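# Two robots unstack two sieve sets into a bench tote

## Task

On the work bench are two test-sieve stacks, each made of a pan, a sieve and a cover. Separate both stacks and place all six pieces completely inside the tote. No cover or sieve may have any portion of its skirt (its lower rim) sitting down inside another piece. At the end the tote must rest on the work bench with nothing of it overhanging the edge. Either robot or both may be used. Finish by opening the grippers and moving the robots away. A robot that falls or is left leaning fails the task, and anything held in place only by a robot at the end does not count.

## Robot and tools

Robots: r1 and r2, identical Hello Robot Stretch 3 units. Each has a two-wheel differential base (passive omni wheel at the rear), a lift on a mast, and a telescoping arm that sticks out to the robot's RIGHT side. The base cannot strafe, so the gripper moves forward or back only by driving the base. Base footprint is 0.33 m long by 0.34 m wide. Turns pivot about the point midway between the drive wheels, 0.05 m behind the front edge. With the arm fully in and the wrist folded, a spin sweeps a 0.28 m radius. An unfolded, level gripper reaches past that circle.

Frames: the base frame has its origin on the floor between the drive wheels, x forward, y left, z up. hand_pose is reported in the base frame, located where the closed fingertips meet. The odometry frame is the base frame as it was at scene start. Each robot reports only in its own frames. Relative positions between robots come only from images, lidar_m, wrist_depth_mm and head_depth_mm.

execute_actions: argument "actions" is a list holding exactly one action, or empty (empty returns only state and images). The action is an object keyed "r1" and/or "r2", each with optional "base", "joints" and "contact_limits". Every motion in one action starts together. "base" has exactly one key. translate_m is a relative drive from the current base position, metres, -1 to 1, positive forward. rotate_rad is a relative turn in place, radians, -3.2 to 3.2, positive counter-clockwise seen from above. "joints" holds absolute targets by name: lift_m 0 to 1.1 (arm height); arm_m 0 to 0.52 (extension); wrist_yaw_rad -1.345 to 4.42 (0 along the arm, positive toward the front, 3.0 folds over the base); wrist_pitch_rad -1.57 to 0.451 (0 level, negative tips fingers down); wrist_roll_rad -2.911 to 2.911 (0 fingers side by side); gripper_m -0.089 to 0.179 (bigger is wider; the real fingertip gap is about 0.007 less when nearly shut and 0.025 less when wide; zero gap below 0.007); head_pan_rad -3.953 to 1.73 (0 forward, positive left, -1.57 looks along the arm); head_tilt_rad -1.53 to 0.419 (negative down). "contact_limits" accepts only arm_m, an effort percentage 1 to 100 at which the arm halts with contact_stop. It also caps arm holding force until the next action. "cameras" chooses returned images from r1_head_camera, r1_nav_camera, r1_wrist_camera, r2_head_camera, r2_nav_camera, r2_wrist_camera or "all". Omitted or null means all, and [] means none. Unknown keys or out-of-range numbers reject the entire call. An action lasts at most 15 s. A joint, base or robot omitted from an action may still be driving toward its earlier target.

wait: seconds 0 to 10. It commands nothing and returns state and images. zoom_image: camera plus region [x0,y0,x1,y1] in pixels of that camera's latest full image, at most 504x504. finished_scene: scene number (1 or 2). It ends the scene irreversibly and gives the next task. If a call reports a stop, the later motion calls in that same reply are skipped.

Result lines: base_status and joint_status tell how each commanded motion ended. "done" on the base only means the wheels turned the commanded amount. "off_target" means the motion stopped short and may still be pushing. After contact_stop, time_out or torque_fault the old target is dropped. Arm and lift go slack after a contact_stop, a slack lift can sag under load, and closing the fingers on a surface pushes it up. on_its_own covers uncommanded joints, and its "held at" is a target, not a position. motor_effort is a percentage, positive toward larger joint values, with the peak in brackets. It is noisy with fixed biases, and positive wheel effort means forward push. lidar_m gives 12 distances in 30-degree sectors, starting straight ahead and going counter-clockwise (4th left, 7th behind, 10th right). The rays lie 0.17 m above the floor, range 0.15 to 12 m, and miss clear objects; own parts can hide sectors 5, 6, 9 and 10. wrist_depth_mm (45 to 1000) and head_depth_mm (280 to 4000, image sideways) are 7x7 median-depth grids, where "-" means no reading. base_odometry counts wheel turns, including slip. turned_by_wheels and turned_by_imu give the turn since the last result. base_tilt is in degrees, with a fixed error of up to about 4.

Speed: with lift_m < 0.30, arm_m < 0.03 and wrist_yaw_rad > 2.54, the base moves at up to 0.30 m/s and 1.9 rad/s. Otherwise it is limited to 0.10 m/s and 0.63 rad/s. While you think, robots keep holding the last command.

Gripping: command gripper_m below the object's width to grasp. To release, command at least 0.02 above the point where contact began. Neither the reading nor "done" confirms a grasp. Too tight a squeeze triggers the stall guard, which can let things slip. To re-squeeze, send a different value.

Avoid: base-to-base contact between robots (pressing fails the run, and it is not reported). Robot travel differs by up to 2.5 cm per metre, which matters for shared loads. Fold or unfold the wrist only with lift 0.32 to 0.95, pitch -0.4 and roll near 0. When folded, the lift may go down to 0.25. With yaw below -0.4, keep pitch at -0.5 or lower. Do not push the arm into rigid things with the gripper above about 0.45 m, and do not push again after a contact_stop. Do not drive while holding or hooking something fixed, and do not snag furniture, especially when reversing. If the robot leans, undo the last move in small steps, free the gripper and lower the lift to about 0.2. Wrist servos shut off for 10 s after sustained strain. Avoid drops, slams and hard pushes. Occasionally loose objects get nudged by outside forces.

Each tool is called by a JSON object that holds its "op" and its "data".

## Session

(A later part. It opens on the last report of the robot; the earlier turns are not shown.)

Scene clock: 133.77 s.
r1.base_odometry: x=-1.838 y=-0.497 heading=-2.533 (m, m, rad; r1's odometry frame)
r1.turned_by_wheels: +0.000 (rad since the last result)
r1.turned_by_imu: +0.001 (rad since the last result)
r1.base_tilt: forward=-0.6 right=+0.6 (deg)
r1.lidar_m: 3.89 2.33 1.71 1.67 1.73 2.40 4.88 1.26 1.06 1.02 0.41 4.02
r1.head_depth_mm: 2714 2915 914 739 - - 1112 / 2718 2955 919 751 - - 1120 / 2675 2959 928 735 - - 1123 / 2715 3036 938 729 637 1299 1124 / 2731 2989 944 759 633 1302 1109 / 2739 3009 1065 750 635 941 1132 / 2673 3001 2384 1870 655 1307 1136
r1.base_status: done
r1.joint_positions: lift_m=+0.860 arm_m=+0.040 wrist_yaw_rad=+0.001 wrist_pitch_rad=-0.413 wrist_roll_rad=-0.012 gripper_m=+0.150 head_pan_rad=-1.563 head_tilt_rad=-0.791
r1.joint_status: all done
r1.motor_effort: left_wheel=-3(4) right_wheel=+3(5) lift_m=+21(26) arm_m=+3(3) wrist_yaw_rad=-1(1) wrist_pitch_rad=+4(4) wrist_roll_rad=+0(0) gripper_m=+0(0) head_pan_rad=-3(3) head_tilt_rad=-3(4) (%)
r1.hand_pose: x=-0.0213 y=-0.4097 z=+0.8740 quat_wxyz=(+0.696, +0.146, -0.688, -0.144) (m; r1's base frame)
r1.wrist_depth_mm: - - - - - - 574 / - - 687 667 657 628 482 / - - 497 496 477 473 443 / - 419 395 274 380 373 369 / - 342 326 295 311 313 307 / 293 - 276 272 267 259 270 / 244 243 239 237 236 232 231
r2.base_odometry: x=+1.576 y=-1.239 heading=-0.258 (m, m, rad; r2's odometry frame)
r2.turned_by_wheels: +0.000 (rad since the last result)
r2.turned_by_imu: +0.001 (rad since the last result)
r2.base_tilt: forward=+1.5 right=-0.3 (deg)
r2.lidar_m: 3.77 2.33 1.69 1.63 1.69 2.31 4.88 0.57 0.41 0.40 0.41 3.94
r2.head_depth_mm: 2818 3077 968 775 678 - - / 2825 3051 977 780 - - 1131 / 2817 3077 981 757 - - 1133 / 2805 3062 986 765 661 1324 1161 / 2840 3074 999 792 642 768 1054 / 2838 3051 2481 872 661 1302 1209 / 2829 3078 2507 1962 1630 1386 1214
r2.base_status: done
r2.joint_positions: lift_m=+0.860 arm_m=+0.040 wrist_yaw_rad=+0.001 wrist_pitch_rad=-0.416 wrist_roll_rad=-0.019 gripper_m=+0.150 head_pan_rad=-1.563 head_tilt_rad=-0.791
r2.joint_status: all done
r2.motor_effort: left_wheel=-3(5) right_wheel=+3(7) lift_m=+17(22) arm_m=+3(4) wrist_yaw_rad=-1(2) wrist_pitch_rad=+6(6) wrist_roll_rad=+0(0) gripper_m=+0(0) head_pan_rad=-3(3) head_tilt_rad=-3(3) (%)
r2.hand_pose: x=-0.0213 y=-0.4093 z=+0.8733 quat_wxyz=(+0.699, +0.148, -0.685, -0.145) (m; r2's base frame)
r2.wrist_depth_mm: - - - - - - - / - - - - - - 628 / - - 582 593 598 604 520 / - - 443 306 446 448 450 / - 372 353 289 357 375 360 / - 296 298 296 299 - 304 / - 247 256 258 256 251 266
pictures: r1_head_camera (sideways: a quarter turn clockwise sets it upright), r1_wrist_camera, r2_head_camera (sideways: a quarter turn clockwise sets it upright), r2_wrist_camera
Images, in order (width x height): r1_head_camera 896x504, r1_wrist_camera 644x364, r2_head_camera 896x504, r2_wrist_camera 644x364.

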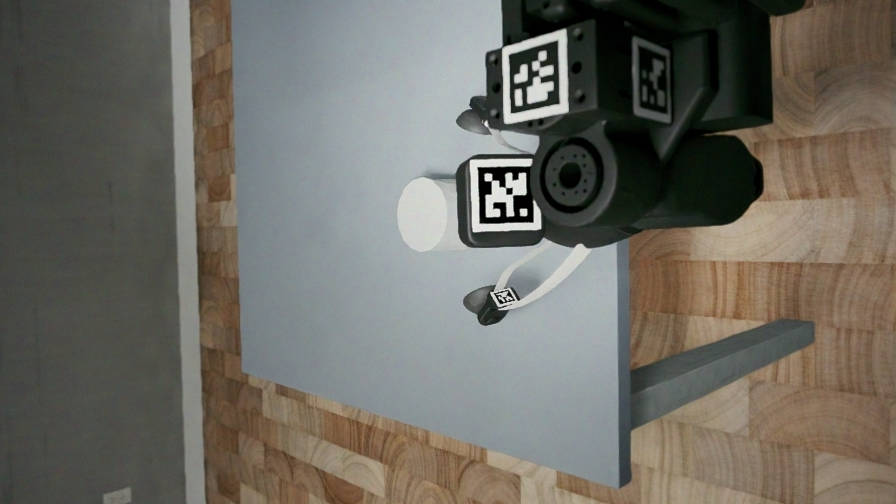

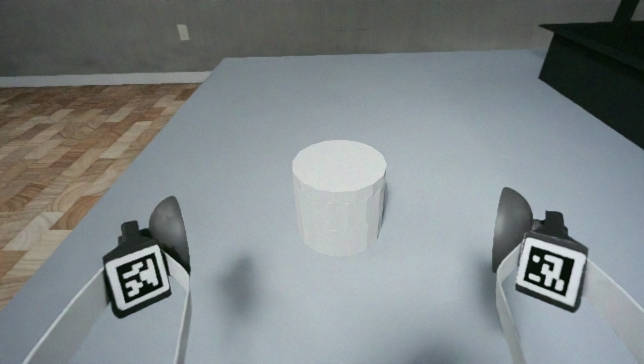

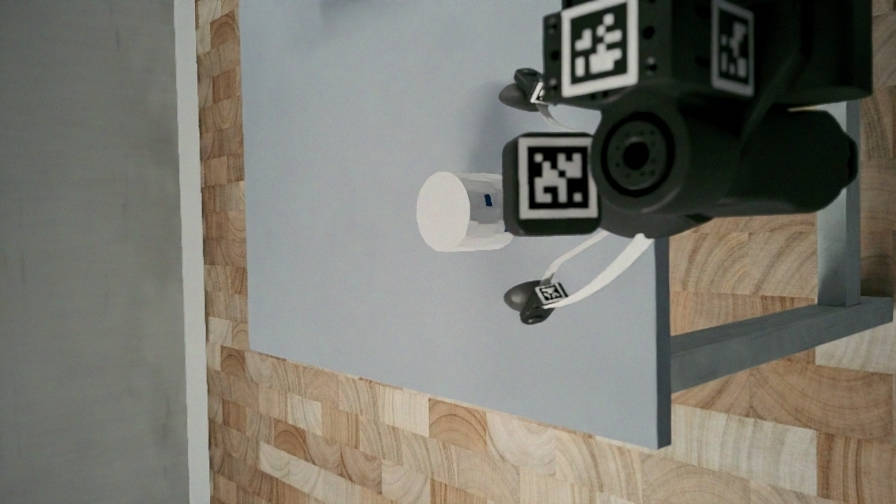

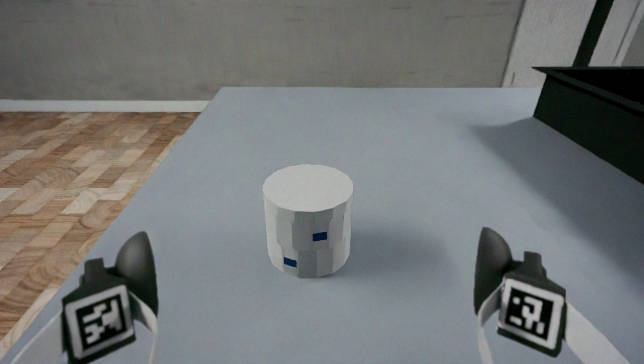

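{"op": "zoom_image", "data": {"camera": "r2_wrist_camera", "region": [240, 150, 380, 290]}}

{"op": "zoom_image", "data": {"camera": "r1_wrist_camera", "region": [270, 125, 410, 265]}}

Region (240, 150, 380, 290) of r2_wrist_camera's 644x364 image, scaled by 3.600.

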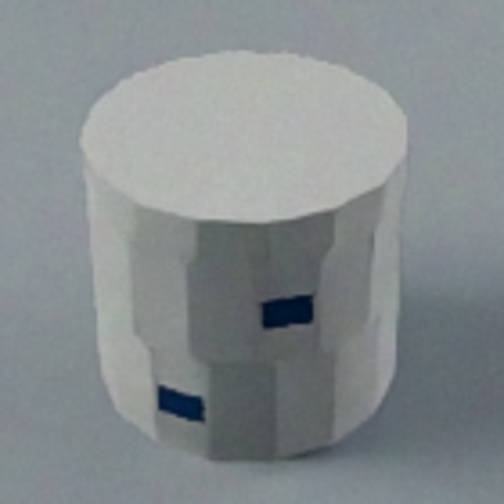

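Region (270, 125, 410, 265) of r1_wrist_camera's 644x364 image, scaled by 3.600.

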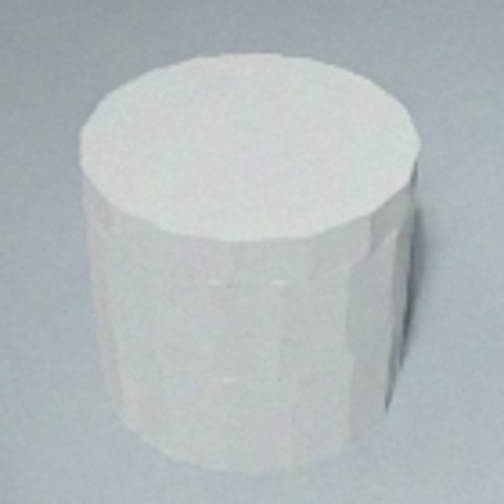

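{"op": "execute_actions", "data": {"actions": [{"r1":{"joints":{"lift_m":0.84,"arm_m":0.155}},"r2":{"base":{"translate_m":0.005},"joints":{"lift_m":0.84,"arm_m":0.16}}}], "cameras": ["r1_head_camera","r1_wrist_camera","r2_head_camera","r2_wrist_camera"]}}

Scene clock: 158.83 s.
r1.base_odometry: x=-1.838 y=-0.497 heading=-2.533 (m, m, rad; r1's odometry frame)
r1.turned_by_wheels: +0.000 (rad since the last result)
r1.turned_by_imu: +0.001 (rad since the last result)
r1.base_tilt: forward=-0.6 right=+0.6 (deg)
r1.lidar_m: 3.89 2.33 1.72 1.67 1.73 2.40 4.90 1.26 1.06 1.02 0.42 4.03
r1.head_depth_mm: 2678 2881 915 - - 1254 1110 / 2684 2952 941 - 594 1282 1118 / 2679 2993 933 - 595 1292 1117 / 2711 2965 936 755 629 1287 1123 / 2718 3001 940 743 632 1296 1110 / 2716 2973 1076 748 633 936 1137 / 2702 2998 2355 1885 654 1311 1136
r1.base_status: not commanded
r1.joint_positions: lift_m=+0.840 arm_m=+0.155 wrist_yaw_rad=+0.001 wrist_pitch_rad=-0.413 wrist_roll_rad=-0.012 gripper_m=+0.150 head_pan_rad=-1.563 head_tilt_rad=-0.791
r1.joint_status: all done
r1.motor_effort: left_wheel=-3(4) right_wheel=+3(2) lift_m=+22(20) arm_m=+3(4) wrist_yaw_rad=-1(1) wrist_pitch_rad=+4(4) wrist_roll_rad=+0(0) gripper_m=+0(1) head_pan_rad=-3(3) head_tilt_rad=-5(4) (%)
r1.hand_pose: x=-0.0213 y=-0.5247 z=+0.8539 quat_wxyz=(+0.696, +0.146, -0.688, -0.144) (m; r1's base frame)
r1.wrist_depth_mm: - - - - - - - / - - 627 612 594 575 487 / - - 456 445 436 428 419 / - 364 359 355 346 341 334 / 328 310 295 189 266 286 280 / 262 - 251 163 170 235 246 / 223 219 219 165 204 212 209
r2.base_odometry: x=+1.581 y=-1.240 heading=-0.258 (m, m, rad; r2's odometry frame)
r2.turned_by_wheels: +0.000 (rad since the last result)
r2.turned_by_imu: +0.001 (rad since the last result)
r2.base_tilt: forward=+1.6 right=-0.1 (deg)
r2.lidar_m: 3.76 2.33 1.70 1.63 1.69 2.31 4.90 0.57 0.42 0.40 0.41 3.95
r2.head_depth_mm: 2798 3060 970 - - 1306 1149 / 2832 3045 979 - - 1311 1151 / 2819 3069 982 - - 1311 1157 / 2820 3073 991 811 652 1321 1157 / 2816 3069 998 791 657 769 1052 / 2823 3069 2463 1797 660 1302 1212 / 2820 3098 2499 1960 1626 1392 1219
r2.base_status: done
r2.joint_positions: lift_m=+0.840 arm_m=+0.160 wrist_yaw_rad=+0.001 wrist_pitch_rad=-0.416 wrist_roll_rad=-0.019 gripper_m=+0.150 head_pan_rad=-1.563 head_tilt_rad=-0.791
r2.joint_status: all done
r2.motor_effort: left_wheel=-3(4) right_wheel=+3(8) lift_m=+17(15) arm_m=+4(3) wrist_yaw_rad=-1(1) wrist_pitch_rad=+6(6) wrist_roll_rad=+0(0) gripper_m=+0(0) head_pan_rad=-3(3) head_tilt_rad=-2(3) (%)
r2.hand_pose: x=-0.0214 y=-0.5293 z=+0.8532 quat_wxyz=(+0.699, +0.148, -0.685, -0.145) (m; r2's base frame)
r2.wrist_depth_mm: - - - - - - - / - - - - - - - / - - 537 538 539 549 491 / - 450 407 408 409 411 410 / - 323 322 217 328 340 331 / - 269 256 179 272 - 277 / - 226 227 165 235 229 243
pictures: r1_head_camera (sideways: a quarter turn clockwise sets it upright), r1_wrist_camera, r2_head_camera (sideways: a quarter turn clockwise sets it upright), r2_wrist_camera
Images, in order (width x height): r1_head_camera 896x504, r1_wrist_camera 644x364, r2_head_camera 896x504, r2_wrist_camera 644x364.

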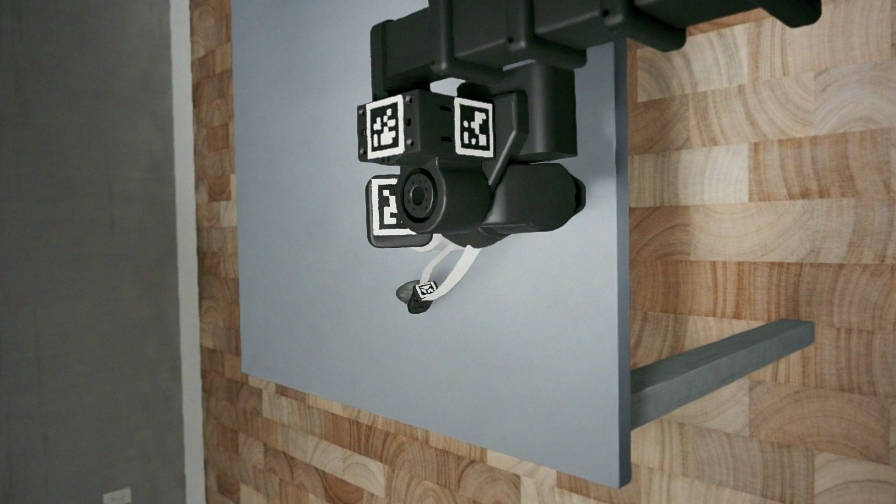

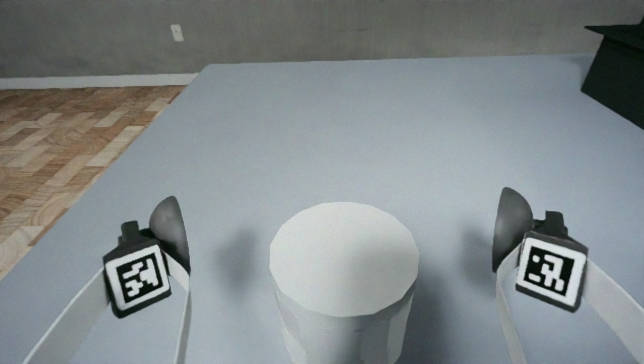

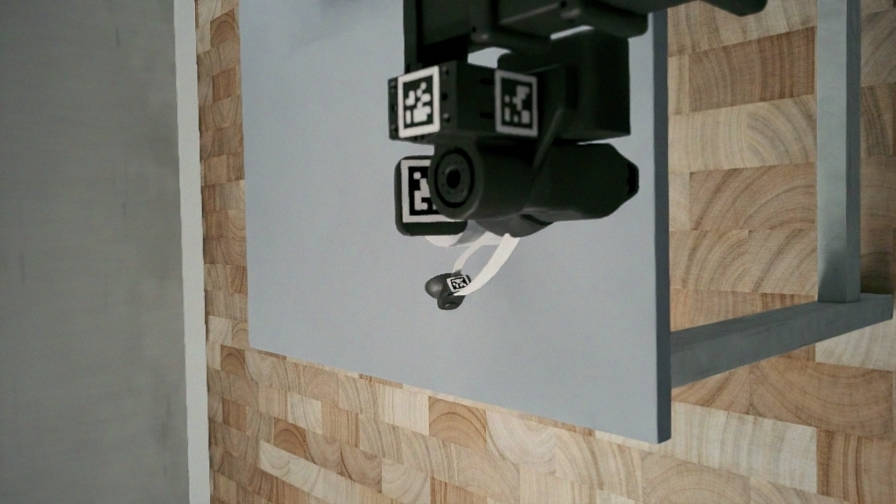

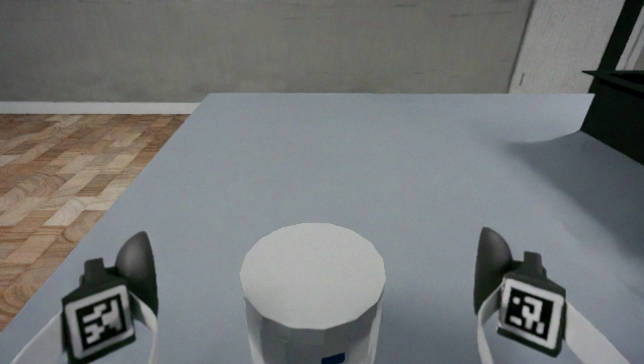

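{"op": "execute_actions", "data": {"actions": [{"r1":{"joints":{"lift_m":0.812,"arm_m":0.168,"gripper_m":0.115}},"r2":{"joints":{"lift_m":0.812,"arm_m":0.175,"gripper_m":0.115}}}], "cameras": ["r1_wrist_camera","r2_wrist_camera"]}}

Scene clock: 170.17 s.
r1.base_odometry: x=-1.838 y=-0.497 heading=-2.533 (m, m, rad; r1's odometry frame)
r1.turned_by_wheels: +0.000 (rad since the last result)
r1.turned_by_imu: +0.001 (rad since the last result)
r1.base_tilt: forward=-0.6 right=+0.4 (deg)
r1.lidar_m: 3.88 2.33 1.71 1.67 1.73 2.39 4.90 1.26 1.06 1.02 0.41 4.05
r1.head_depth_mm: 2712 2893 918 773 - 1238 1093 / 2721 2937 919 - 593 1278 1122 / 2667 2986 925 - 595 1282 1120 / 2683 2980 931 729 629 1296 1124 / 2690 3000 943 745 631 1293 1119 / 2702 3006 1067 752 635 936 1132 / 2708 3000 2368 1872 656 1308 1141
r1.base_status: not commanded
r1.joint_positions: lift_m=+0.812 arm_m=+0.168 wrist_yaw_rad=+0.001 wrist_pitch_rad=-0.413 wrist_roll_rad=-0.012 gripper_m=+0.115 head_pan_rad=-1.563 head_tilt_rad=-0.791
r1.joint_status: all done
r1.motor_effort: left_wheel=-4(3) right_wheel=+2(2) lift_m=+22(22) arm_m=+2(2) wrist_yaw_rad=+0(1) wrist_pitch_rad=+4(4) wrist_roll_rad=+0(0) gripper_m=+0(98) head_pan_rad=-3(3) head_tilt_rad=-5(4) (%)
r1.hand_pose: x=-0.0213 y=-0.5377 z=+0.8259 quat_wxyz=(+0.696, +0.146, -0.688, -0.144) (m; r1's base frame)
r1.wrist_depth_mm: - - - - - - - / - - 533 527 519 495 456 / - 399 393 380 378 368 361 / - 316 312 296 299 295 290 / 263 260 246 151 153 251 241 / 222 223 210 130 134 198 206 / 194 190 188 140 176 183 182
r2.base_odometry: x=+1.581 y=-1.240 heading=-0.258 (m, m, rad; r2's odometry frame)
r2.turned_by_wheels: +0.000 (rad since the last result)
r2.turned_by_imu: +0.001 (rad since the last result)
r2.base_tilt: forward=+1.6 right=-0.3 (deg)
r2.lidar_m: 3.76 2.33 1.70 1.63 1.69 2.31 4.90 0.57 0.42 0.40 0.41 3.93
r2.head_depth_mm: 2815 3037 967 823 - 1328 1151 / 2810 3077 978 851 - 1310 1151 / 2824 3086 978 834 - 1308 1152 / 2825 3067 990 811 652 1321 1163 / 2811 3061 994 791 656 768 1053 / 2816 3082 2467 1802 659 1301 1212 / 2825 3079 2481 1975 1638 1390 1213
r2.base_status: not commanded
r2.joint_positions: lift_m=+0.812 arm_m=+0.175 wrist_yaw_rad=+0.001 wrist_pitch_rad=-0.416 wrist_roll_rad=-0.019 gripper_m=+0.115 head_pan_rad=-1.563 head_tilt_rad=-0.791
r2.joint_status: all done
r2.motor_effort: left_wheel=-3(2) right_wheel=+3(3) lift_m=+17(15) arm_m=+3(3) wrist_yaw_rad=-1(1) wrist_pitch_rad=+5(6) wrist_roll_rad=+0(0) gripper_m=+0(100) head_pan_rad=-3(3) head_tilt_rad=-3(3) (%)
r2.hand_pose: x=-0.0214 y=-0.5443 z=+0.8252 quat_wxyz=(+0.699, +0.148, -0.685, -0.145) (m; r2's base frame)
r2.wrist_depth_mm: - - - - - - - / - - - - - - 597 / - - 468 471 470 479 476 / - 348 352 356 355 358 359 / - 280 271 171 285 285 287 / 235 242 153 143 222 247 239 / 205 191 191 140 197 198 205
pictures: r1_wrist_camera, r2_wrist_camera
Images, in order (width x height): r1_wrist_camera 644x364, r2_wrist_camera 644x364.

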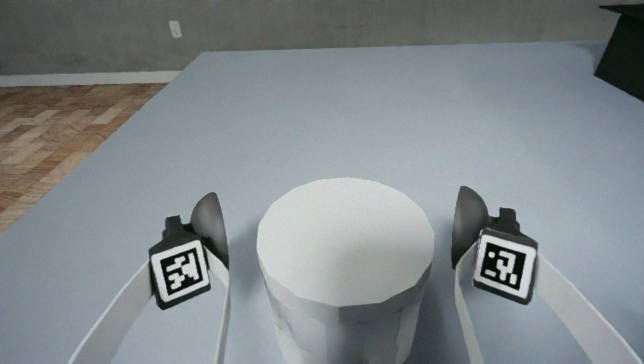

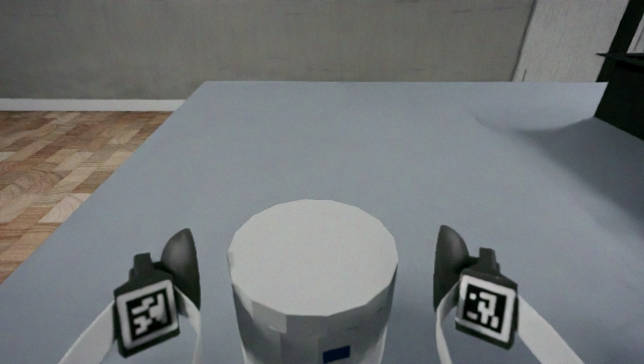

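{"op": "execute_actions", "data": {"actions": [{"r1":{"joints":{"lift_m":0.807,"arm_m":0.171}},"r2":{"joints":{"lift_m":0.805,"arm_m":0.192}}}], "cameras": []}}

{"op": "execute_actions", "data": {"actions": [{"r1":{"joints":{"gripper_m":0.06}},"r2":{"joints":{"gripper_m":0.06}}}], "cameras": ["r1_wrist_camera","r2_wrist_camera"]}}

Scene clock: 179.33 s.
r1.base_odometry: x=-1.838 y=-0.497 heading=-2.533 (m, m, rad; r1's odometry frame)
r1.turned_by_wheels: +0.000 (rad since the last result)
r1.turned_by_imu: +0.001 (rad since the last result)
r1.base_tilt: forward=-0.5 right=+0.6 (deg)
r1.lidar_m: 3.88 2.34 1.71 1.67 1.73 2.39 4.90 1.26 1.06 1.02 0.42 4.03
r1.head_depth_mm: 2698 2933 914 773 - 1254 1098 / 2727 2961 926 - 593 1291 1118 / 2705 2993 928 - 596 1297 1117 / 2711 3027 941 743 629 1296 1129 / 2694 2982 943 746 634 1297 1110 / 2709 3001 1066 748 637 941 1136 / 2706 3017 2381 1876 654 1307 1137
r1.base_status: not commanded
r1.joint_positions: lift_m=+0.807 arm_m=+0.171 wrist_yaw_rad=+0.001 wrist_pitch_rad=-0.413 wrist_roll_rad=-0.012 gripper_m=+0.115 head_pan_rad=-1.563 head_tilt_rad=-0.791
r1.joint_status: all done
r1.motor_effort: left_wheel=-3(3) right_wheel=+2(3) lift_m=+22(17) arm_m=+3(4) wrist_yaw_rad=-1(1) wrist_pitch_rad=+4(4) wrist_roll_rad=+0(0) gripper_m=+0(0) head_pan_rad=-3(3) head_tilt_rad=-4(4) (%)
r1.hand_pose: x=-0.0213 y=-0.5407 z=+0.8209 quat_wxyz=(+0.696, +0.146, -0.688, -0.144) (m; r1's base frame)
r1.wrist_depth_mm: - - - - - - - / - - 520 508 496 481 437 / - 394 381 375 368 358 349 / - 307 300 174 288 288 280 / 254 253 231 143 146 246 235 / 216 217 206 123 129 193 201 / 188 185 185 134 158 178 176
r2.base_odometry: x=+1.581 y=-1.240 heading=-0.258 (m, m, rad; r2's odometry frame)
r2.turned_by_wheels: +0.000 (rad since the last result)
r2.turned_by_imu: +0.001 (rad since the last result)
r2.base_tilt: forward=+1.5 right=-0.1 (deg)
r2.lidar_m: 3.78 2.33 1.70 1.64 1.69 2.31 4.89 0.57 0.41 0.40 0.41 3.93
r2.head_depth_mm: 2818 3062 965 820 - 1316 1146 / 2809 3042 977 - - 1315 1154 / 2828 3024 980 - - 1315 1151 / 2804 3049 990 798 653 1326 1157 / 2813 3069 997 789 657 767 1055 / 2809 3092 2476 1809 657 1304 1212 / 2808 3115 2501 1978 1627 1385 1209
r2.base_status: not commanded
r2.joint_positions: lift_m=+0.805 arm_m=+0.192 wrist_yaw_rad=+0.001 wrist_pitch_rad=-0.416 wrist_roll_rad=-0.019 gripper_m=+0.115 head_pan_rad=-1.563 head_tilt_rad=-0.791
r2.joint_status: all done
r2.motor_effort: left_wheel=-2(3) right_wheel=+3(3) lift_m=+16(16) arm_m=+3(4) wrist_yaw_rad=-1(1) wrist_pitch_rad=+6(6) wrist_roll_rad=+0(0) gripper_m=+0(0) head_pan_rad=-3(3) head_tilt_rad=-3(3) (%)
r2.hand_pose: x=-0.0214 y=-0.5613 z=+0.8182 quat_wxyz=(+0.699, +0.148, -0.685, -0.145) (m; r2's base frame)
r2.wrist_depth_mm: - - - - - - - / - - - - - - 631 / - - 451 457 461 457 461 / - 336 340 339 341 342 347 / 286 269 259 161 273 273 276 / 225 233 138 134 144 237 230 / 196 184 135 117 187 190 197
pictures: none
No camera images: the call's "cameras" was empty. Leave "cameras" out to get every camera's image.

Scene clock: 180.37 s.
r1.base_odometry: x=-1.838 y=-0.497 heading=-2.533 (m, m, rad; r1's odometry frame)
r1.turned_by_wheels: +0.000 (rad since the last result)
r1.turned_by_imu: +0.000 (rad since the last result)
r1.base_tilt: forward=-0.6 right=+0.8 (deg)
r1.lidar_m: 3.89 2.33 1.71 1.66 1.73 2.40 4.91 1.26 1.06 1.02 0.42 4.04
r1.head_depth_mm: 2691 2881 911 770 - 1253 1092 / 2655 2863 923 - 594 1283 1117 / 2671 2934 927 - 598 1284 1123 / 2701 2951 940 720 630 1299 1124 / 2722 3009 942 745 632 1291 1108 / 2679 3016 1065 749 635 939 1136 / 2724 3009 2373 1870 655 1307 1138
r1.base_status: not commanded
r1.joint_positions: lift_m=+0.807 arm_m=+0.171 wrist_yaw_rad=-0.002 wrist_pitch_rad=-0.416 wrist_roll_rad=-0.012 gripper_m=+0.061 head_pan_rad=-1.563 head_tilt_rad=-0.791
r1.joint_status: all done
r1.motor_effort: left_wheel=-4(4) right_wheel=+3(3) lift_m=+22(22) arm_m=+3(2) wrist_yaw_rad=+2(2) wrist_pitch_rad=+5(5) wrist_roll_rad=+0(0) gripper_m=-15(100) head_pan_rad=-4(3) head_tilt_rad=-5(4) (%)
r1.hand_pose: x=-0.0220 y=-0.5403 z=+0.8202 quat_wxyz=(+0.696, +0.147, -0.688, -0.146) (m; r1's base frame)
r1.wrist_depth_mm: - - - - - - 639 / - - 517 497 492 474 432 / - 385 384 373 367 356 346 / - 305 301 171 289 287 279 / 254 252 148 142 139 239 233 / 216 214 199 122 125 197 201 / 187 184 181 129 152 176 176
r2.base_odometry: x=+1.581 y=-1.240 heading=-0.258 (m, m, rad; r2's odometry frame)
r2.turned_by_wheels: +0.000 (rad since the last result)
r2.turned_by_imu: +0.000 (rad since the last result)
r2.base_tilt: forward=+1.7 right=-0.3 (deg)
r2.lidar_m: 3.76 2.33 1.70 1.64 1.69 2.30 4.90 0.57 0.41 0.40 0.41 3.94
r2.head_depth_mm: 2811 3028 969 821 - 1311 1149 / 2810 3034 973 - - 1308 1151 / 2825 3060 983 - - 1312 1156 / 2831 3068 989 779 653 1316 1160 / 2813 3077 997 791 656 769 1053 / 2797 3061 2488 1808 659 1301 1206 / 2848 3082 2505 1983 1630 1396 1217
r2.base_status: not commanded
r2.joint_positions: lift_m=+0.805 arm_m=+0.192 wrist_yaw_rad=+0.002 wrist_pitch_rad=-0.419 wrist_roll_rad=-0.019 gripper_m=+0.061 head_pan_rad=-1.563 head_tilt_rad=-0.791
r2.joint_status: all done
r2.motor_effort: left_wheel=-2(3) right_wheel=+2(3) lift_m=+17(17) arm_m=+4(4) wrist_yaw_rad=-2(3) wrist_pitch_rad=+7(7) wrist_roll_rad=+0(0) gripper_m=-15(100) head_pan_rad=-3(3) head_tilt_rad=-3(4) (%)
r2.hand_pose: x=-0.0210 y=-0.5610 z=+0.8177 quat_wxyz=(+0.699, +0.149, -0.684, -0.145) (m; r2's base frame)
r2.wrist_depth_mm: - - - - - - - / - - - - - - 622 / - - 445 444 448 455 458 / - 336 337 337 340 338 342 / 285 268 264 159 271 274 273 / 224 224 132 133 133 229 230 / 193 188 126 114 140 189 196
pictures: r1_wrist_camera, r2_wrist_camera
Images, in order (width x height): r1_wrist_camera 644x364, r2_wrist_camera 644x364.

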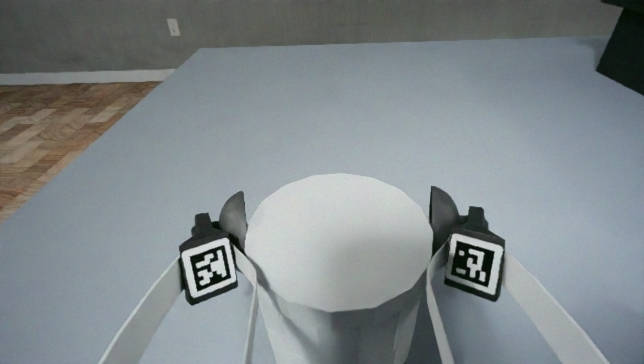

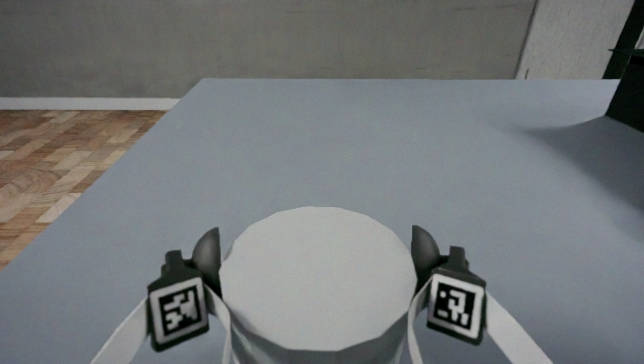

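{"op": "execute_actions", "data": {"actions": [{"r1":{"joints":{"lift_m":0.832,"head_pan_rad":-2.55,"head_tilt_rad":-0.45}},"r2":{"joints":{"lift_m":0.83,"head_pan_rad":-2.55,"head_tilt_rad":-0.45}}}], "cameras": ["r1_head_camera","r1_wrist_camera","r2_head_camera","r2_wrist_camera"]}}

Scene clock: 186.93 s.
r1.base_odometry: x=-1.838 y=-0.497 heading=-2.533 (m, m, rad; r1's odometry frame)
r1.turned_by_wheels: +0.000 (rad since the last result)
r1.turned_by_imu: +0.001 (rad since the last result)
r1.base_tilt: forward=-0.4 right=+0.7 (deg)
r1.lidar_m: 3.88 2.33 1.71 1.67 1.74 2.39 4.91 1.26 1.06 1.02 0.42 4.01
r1.head_depth_mm: - - - 2794 1988 1598 1292 / - - - 1221 1848 1562 1311 / - - - 1231 942 1608 1310 / - - - 1234 866 1477 1316 / - - - 1252 840 692 1327 / 3625 3870 3956 1258 802 675 580 / 3204 3488 3632 1119 815 677 -
r1.base_status: not commanded
r1.joint_positions: lift_m=+0.832 arm_m=+0.171 wrist_yaw_rad=-0.002 wrist_pitch_rad=-0.418 wrist_roll_rad=-0.012 gripper_m=+0.061 head_pan_rad=-2.543 head_tilt_rad=-0.458
r1.joint_status: all done
r1.motor_effort: left_wheel=-4(3) right_wheel=+3(3) lift_m=+30(33) arm_m=+3(3) wrist_yaw_rad=+2(2) wrist_pitch_rad=+5(6) wrist_roll_rad=+0(0) gripper_m=-15(14) head_pan_rad=-3(34) head_tilt_rad=+4(24) (%)
r1.hand_pose: x=-0.0219 y=-0.5402 z=+0.8446 quat_wxyz=(+0.696, +0.147, -0.687, -0.147) (m; r1's base frame)
r1.wrist_depth_mm: - - - - - - - / - - 586 564 556 536 466 / - 486 427 422 410 402 397 / - 344 337 172 331 324 318 / 298 285 148 141 140 272 266 / 247 245 227 121 125 225 229 / 212 210 206 136 174 202 200
r2.base_odometry: x=+1.581 y=-1.240 heading=-0.258 (m, m, rad; r2's odometry frame)
r2.turned_by_wheels: +0.000 (rad since the last result)
r2.turned_by_imu: +0.001 (rad since the last result)
r2.base_tilt: forward=+1.6 right=-0.2 (deg)
r2.lidar_m: 3.78 2.33 1.70 1.64 1.69 2.31 4.88 0.57 0.41 0.40 0.41 3.94
r2.head_depth_mm: - - - 2940 2044 1718 1438 / - - - 1369 2070 1728 1419 / - - - 1375 1003 1729 1381 / - - - 1388 961 798 1452 / - - - 1392 894 746 1385 / 3877 - 3979 1404 971 747 624 / 3505 3645 3748 3484 885 752 610
r2.base_status: not commanded
r2.joint_positions: lift_m=+0.830 arm_m=+0.192 wrist_yaw_rad=+0.002 wrist_pitch_rad=-0.420 wrist_roll_rad=-0.019 gripper_m=+0.061 head_pan_rad=-2.543 head_tilt_rad=-0.458
r2.joint_status: all done
r2.motor_effort: left_wheel=-2(3) right_wheel=+2(2) lift_m=+25(24) arm_m=+3(3) wrist_yaw_rad=-2(3) wrist_pitch_rad=+7(7) wrist_roll_rad=+0(0) gripper_m=-14(15) head_pan_rad=-3(28) head_tilt_rad=+3(23) (%)
r2.hand_pose: x=-0.0211 y=-0.5608 z=+0.8420 quat_wxyz=(+0.699, +0.150, -0.684, -0.146) (m; r2's base frame)
r2.wrist_depth_mm: - - - - - - - / - - - - - - - / - - 507 511 515 514 485 / - 394 380 384 385 385 388 / - 307 300 160 311 310 310 / 263 256 132 132 132 259 262 / 219 214 127 114 165 217 223
pictures: r1_head_camera (sideways: a quarter turn clockwise sets it upright), r1_wrist_camera, r2_head_camera (sideways: a quarter turn clockwise sets it upright), r2_wrist_camera
Images, in order (width x height): r1_head_camera 896x504, r1_wrist_camera 644x364, r2_head_camera 896x504, r2_wrist_camera 644x364.

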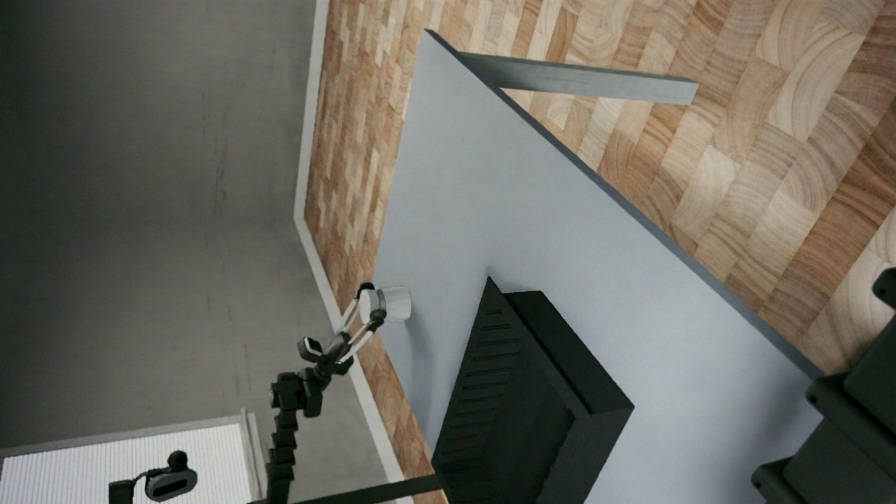

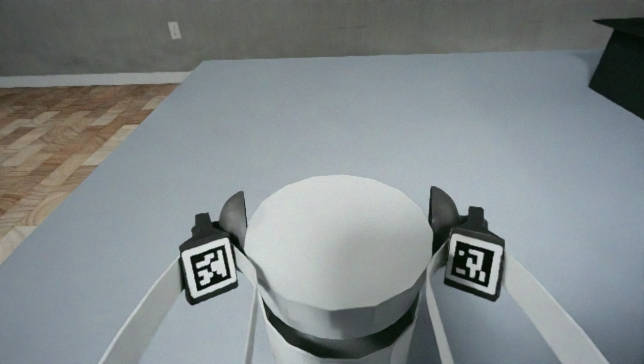

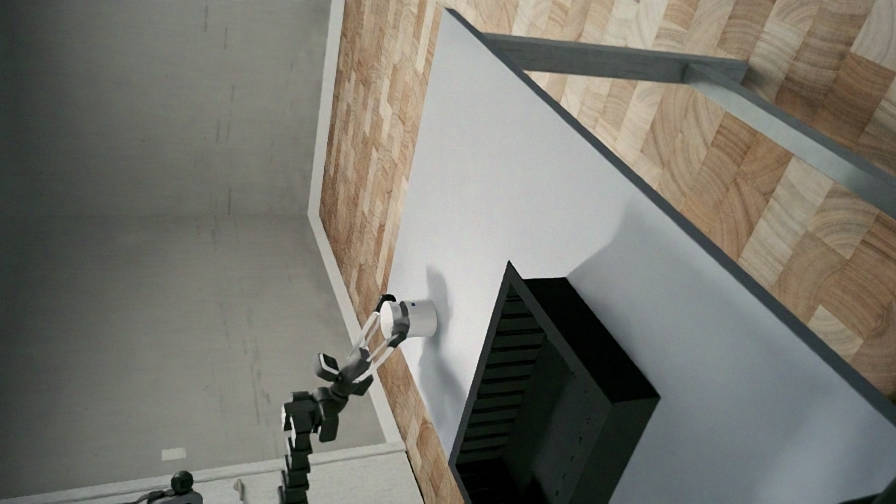

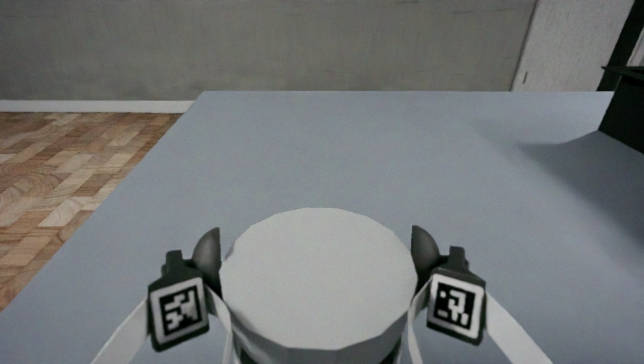

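{"op": "zoom_image", "data": {"camera": "r1_head_camera", "region": [340, 270, 430, 350]}}

{"op": "zoom_image", "data": {"camera": "r2_head_camera", "region": [360, 280, 450, 360]}}

Region (340, 270, 430, 350) of r1_head_camera's 896x504 image, scaled by 5.600, with more detail than that image has.

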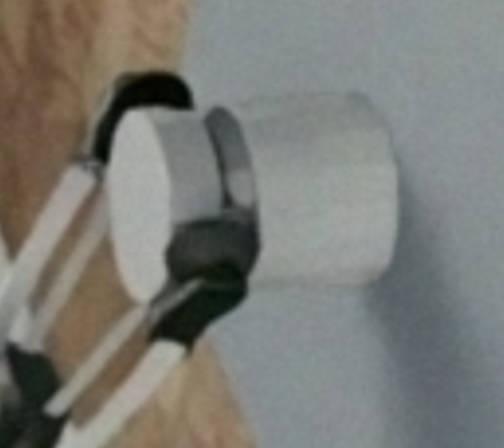

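Region (360, 280, 450, 360) of r2_head_camera's 896x504 image, scaled by 5.600, with more detail than that image has.

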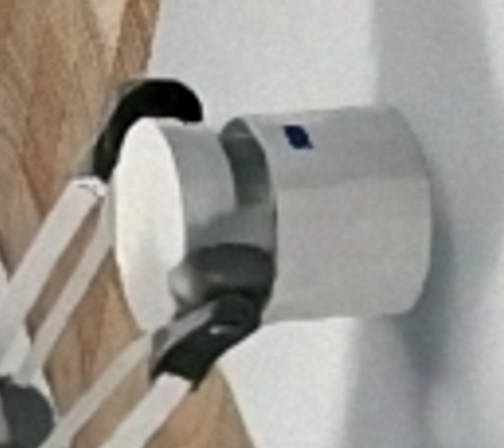

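{"op": "execute_actions", "data": {"actions": [{"r1":{"base":{"translate_m":-0.5},"joints":{"lift_m":1.06,"head_pan_rad":-1.75,"head_tilt_rad":-0.75}},"r2":{"base":{"translate_m":-0.5},"joints":{"lift_m":1.06,"head_pan_rad":-1.75,"head_tilt_rad":-0.75}}}], "cameras": ["r1_head_camera","r1_wrist_camera","r2_head_camera","r2_wrist_camera"]}}

Scene clock: 233.77 s.
r1.base_odometry: x=-1.428 y=-0.211 heading=-2.533 (m, m, rad; r1's odometry frame)
r1.turned_by_wheels: +0.000 (rad since the last result)
r1.turned_by_imu: +0.001 (rad since the last result)
r1.base_tilt: forward=-0.5 right=+0.6 (deg)
r1.lidar_m: 4.37 2.32 1.73 1.67 1.74 2.40 4.40 0.80 1.05 1.02 1.06 0.77
r1.head_depth_mm: - 3101 997 768 644 1307 1134 / - 3183 1001 775 631 1314 1137 / 2834 - 1011 756 634 1289 1141 / - - 948 715 638 1271 1139 / - - 942 790 641 1265 1148 / 2602 2976 950 736 646 1252 1156 / 2551 2875 1043 775 649 584 1161
r1.base_status: done
r1.joint_positions: lift_m=+1.060 arm_m=+0.171 wrist_yaw_rad=-0.002 wrist_pitch_rad=-0.418 wrist_roll_rad=-0.012 gripper_m=+0.061 head_pan_rad=-1.757 head_tilt_rad=-0.740
r1.joint_status: all done
r1.motor_effort: left_wheel=-3(9) right_wheel=+2(2) lift_m=+31(30) arm_m=+3(3) wrist_yaw_rad=+1(2) wrist_pitch_rad=+5(5) wrist_roll_rad=+0(0) gripper_m=-16(15) head_pan_rad=+3(38) head_tilt_rad=-3(24) (%)
r1.hand_pose: x=-0.0219 y=-0.5402 z=+1.0726 quat_wxyz=(+0.696, +0.147, -0.687, -0.147) (m; r1's base frame)
r1.wrist_depth_mm: - - - - - - - / - - - - - - - / - - - - - - - / 760 747 727 172 631 718 669 / 617 626 147 141 140 583 582 / 527 529 396 121 125 481 494 / 450 453 425 417 419 421 427
r2.base_odometry: x=+1.098 y=-1.113 heading=-0.258 (m, m, rad; r2's odometry frame)
r2.turned_by_wheels: +0.000 (rad since the last result)
r2.turned_by_imu: +0.003 (rad since the last result)
r2.base_tilt: forward=+1.7 right=-0.2 (deg)
r2.lidar_m: 4.26 2.32 1.69 1.63 1.69 2.31 4.40 0.57 0.42 0.40 0.42 0.57
r2.head_depth_mm: - 3278 1055 824 674 1371 1168 / - 3244 1066 805 677 1349 1154 / 2915 - 1029 741 680 1321 1223 / - - 992 833 683 620 1222 / - - 1001 840 686 620 1231 / 2677 3035 983 797 691 608 1234 / 2708 2992 1105 853 693 597 1238
r2.base_status: done
r2.joint_positions: lift_m=+1.060 arm_m=+0.192 wrist_yaw_rad=+0.001 wrist_pitch_rad=-0.421 wrist_roll_rad=-0.019 gripper_m=+0.061 head_pan_rad=-1.757 head_tilt_rad=-0.741
r2.joint_status: all done
r2.motor_effort: left_wheel=-2(9) right_wheel=+3(4) lift_m=+24(23) arm_m=+3(3) wrist_yaw_rad=-2(2) wrist_pitch_rad=+7(7) wrist_roll_rad=-1(0) gripper_m=-15(14) head_pan_rad=+2(27) head_tilt_rad=-3(21) (%)
r2.hand_pose: x=-0.0212 y=-0.5607 z=+1.0718 quat_wxyz=(+0.698, +0.150, -0.684, -0.146) (m; r2's base frame)
r2.wrist_depth_mm: - - - - - - - / - - - - - - - / - - - - - - - / - - - - - - - / 645 651 635 159 594 655 625 / 548 541 132 132 132 550 555 / 468 455 127 114 421 463 480
pictures: r1_head_camera (sideways: a quarter turn clockwise sets it upright), r1_wrist_camera, r2_head_camera (sideways: a quarter turn clockwise sets it upright), r2_wrist_camera
Images, in order (width x height): r1_head_camera 896x504, r1_wrist_camera 644x364, r2_head_camera 896x504, r2_wrist_camera 644x364.

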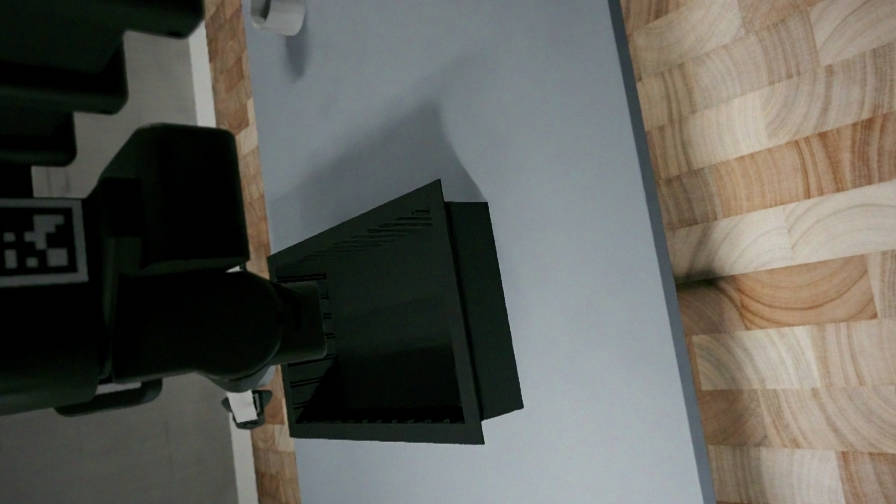

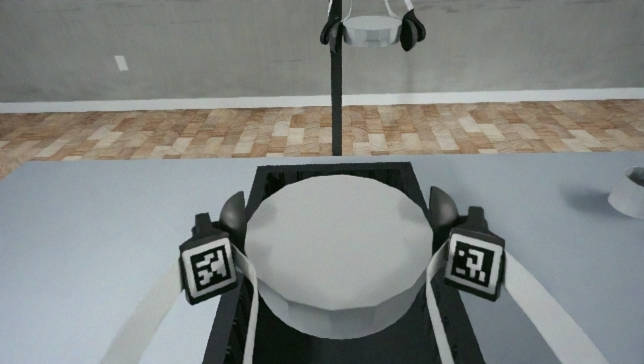

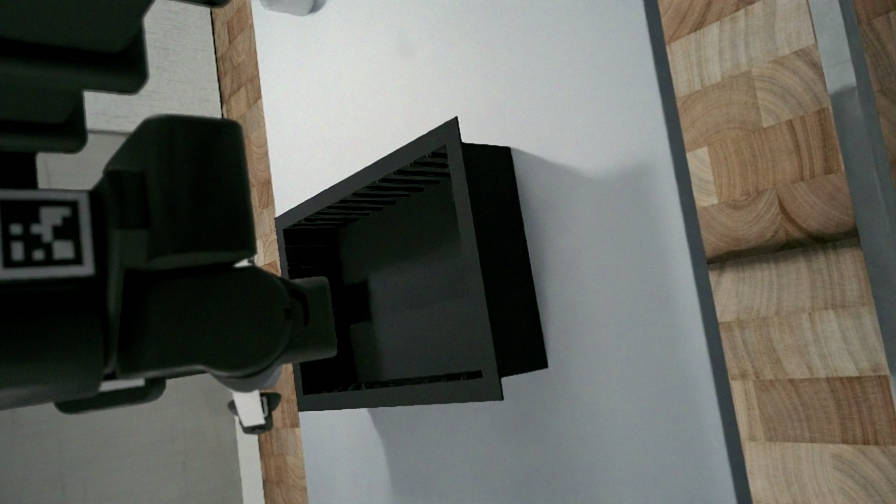

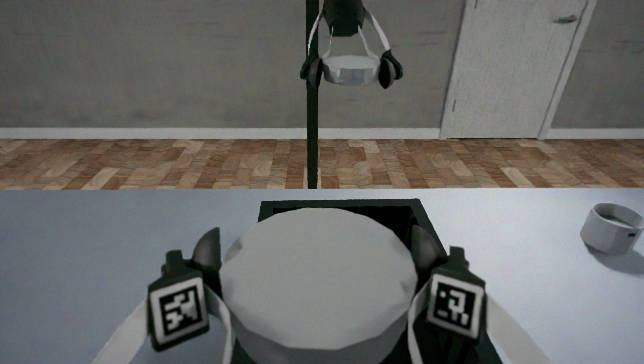

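{"op": "execute_actions", "data": {"actions": [{"r1":{"base":{"translate_m":0.04},"joints":{"wrist_pitch_rad":-1.15,"arm_m":0.42}},"r2":{"base":{"translate_m":-0.01},"joints":{"wrist_pitch_rad":-1.15,"arm_m":0.33}}}], "cameras": ["r1_head_camera","r1_wrist_camera","r2_head_camera","r2_wrist_camera"]}}

Scene clock: 279.17 s.
r1.base_odometry: x=-1.461 y=-0.234 heading=-2.533 (m, m, rad; r1's odometry frame)
r1.turned_by_wheels: +0.000 (rad since the last result)
r1.turned_by_imu: +0.001 (rad since the last result)
r1.base_tilt: forward=-0.5 right=+0.6 (deg)
r1.lidar_m: 4.34 2.32 1.73 1.67 1.74 2.40 4.44 0.83 1.05 1.02 1.06 0.74
r1.head_depth_mm: - 3191 993 768 646 1306 1128 / - 3171 998 776 631 1312 1133 / 2841 3103 1005 716 634 1296 1137 / 2726 3019 956 714 638 1267 1145 / - 2861 943 786 642 1270 1144 / 2623 2954 957 746 643 1252 1157 / 2558 2889 1041 799 646 584 1156
r1.base_status: done
r1.joint_positions: lift_m=+1.060 arm_m=+0.420 wrist_yaw_rad=-0.001 wrist_pitch_rad=-1.153 wrist_roll_rad=-0.012 gripper_m=+0.061 head_pan_rad=-1.757 head_tilt_rad=-0.741
r1.joint_status: all done
r1.motor_effort: left_wheel=-3(5) right_wheel=+2(7) lift_m=+30(29) arm_m=+3(1) wrist_yaw_rad=+1(1) wrist_pitch_rad=+1(6) wrist_roll_rad=+0(0) gripper_m=-15(15) head_pan_rad=+3(3) head_tilt_rad=-4(4) (%)
r1.hand_pose: x=-0.0217 y=-0.6466 z=+0.9545 quat_wxyz=(+0.596, +0.387, -0.589, -0.384) (m; r1's base frame)
r1.wrist_depth_mm: 415 405 402 396 390 325 391 / 400 399 388 385 381 327 381 / 390 384 346 377 370 304 366 / 376 372 331 171 361 307 355 / 362 360 148 141 140 280 342 / 353 353 261 121 125 304 335 / 343 340 316 323 328 314 328
r2.base_odometry: x=+1.088 y=-1.110 heading=-0.258 (m, m, rad; r2's odometry frame)
r2.turned_by_wheels: +0.000 (rad since the last result)
r2.turned_by_imu: +0.001 (rad since the last result)
r2.base_tilt: forward=+1.6 right=-0.2 (deg)
r2.lidar_m: 4.27 2.32 1.70 1.63 1.69 2.30 4.39 0.57 0.42 0.40 0.42 0.57
r2.head_depth_mm: - 3300 1056 824 673 1370 1167 / 3023 3224 1064 826 678 1343 1150 / 2914 3182 1074 739 679 1320 1220 / - 3047 987 832 682 619 1224 / - - 980 839 687 620 1228 / 2740 3053 985 774 689 608 1236 / 2721 3003 1106 852 693 599 1237
r2.base_status: done
r2.joint_positions: lift_m=+1.060 arm_m=+0.330 wrist_yaw_rad=+0.000 wrist_pitch_rad=-1.155 wrist_roll_rad=-0.019 gripper_m=+0.061 head_pan_rad=-1.757 head_tilt_rad=-0.741
r2.joint_status: all done
r2.motor_effort: left_wheel=-3(7) right_wheel=+3(6) lift_m=+24(25) arm_m=+3(3) wrist_yaw_rad=+0(1) wrist_pitch_rad=+2(8) wrist_roll_rad=+0(0) gripper_m=-14(15) head_pan_rad=+2(2) head_tilt_rad=-3(3) (%)
r2.hand_pose: x=-0.0216 y=-0.5561 z=+0.9544 quat_wxyz=(+0.598, +0.390, -0.586, -0.383) (m; r2's base frame)
r2.wrist_depth_mm: 420 421 416 425 425 431 442 / 401 402 382 409 410 354 419 / 378 379 369 388 391 326 400 / 364 368 360 369 373 325 384 / 346 352 269 158 360 306 362 / 334 336 132 132 133 264 350 / 321 325 127 115 325 331 335
pictures: r1_head_camera (sideways: a quarter turn clockwise sets it upright), r1_wrist_camera, r2_head_camera (sideways: a quarter turn clockwise sets it upright), r2_wrist_camera
Images, in order (width x height): r1_head_camera 896x504, r1_wrist_camera 644x364, r2_head_camera 896x504, r2_wrist_camera 644x364.

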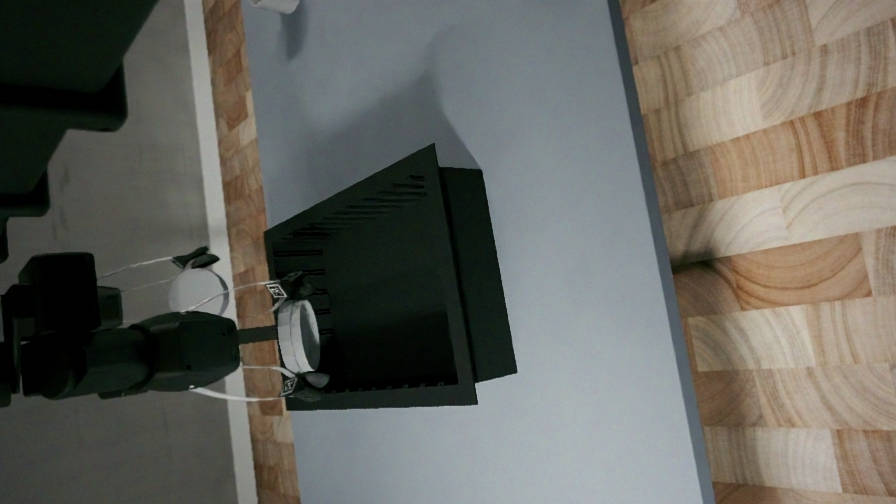

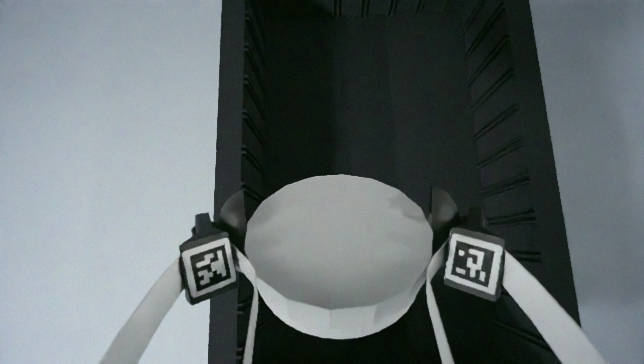

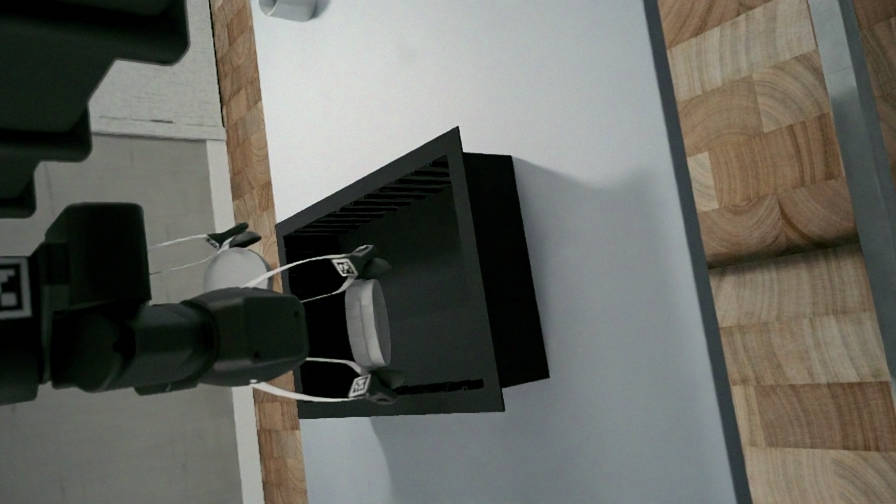

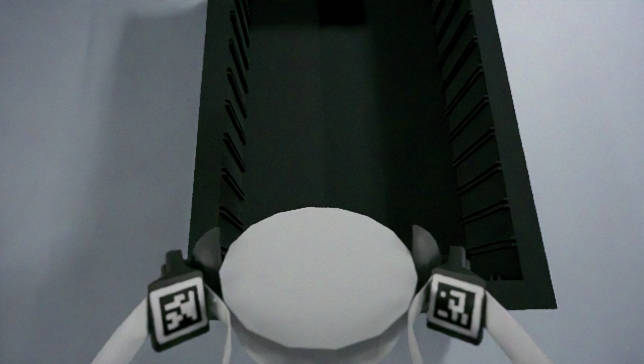

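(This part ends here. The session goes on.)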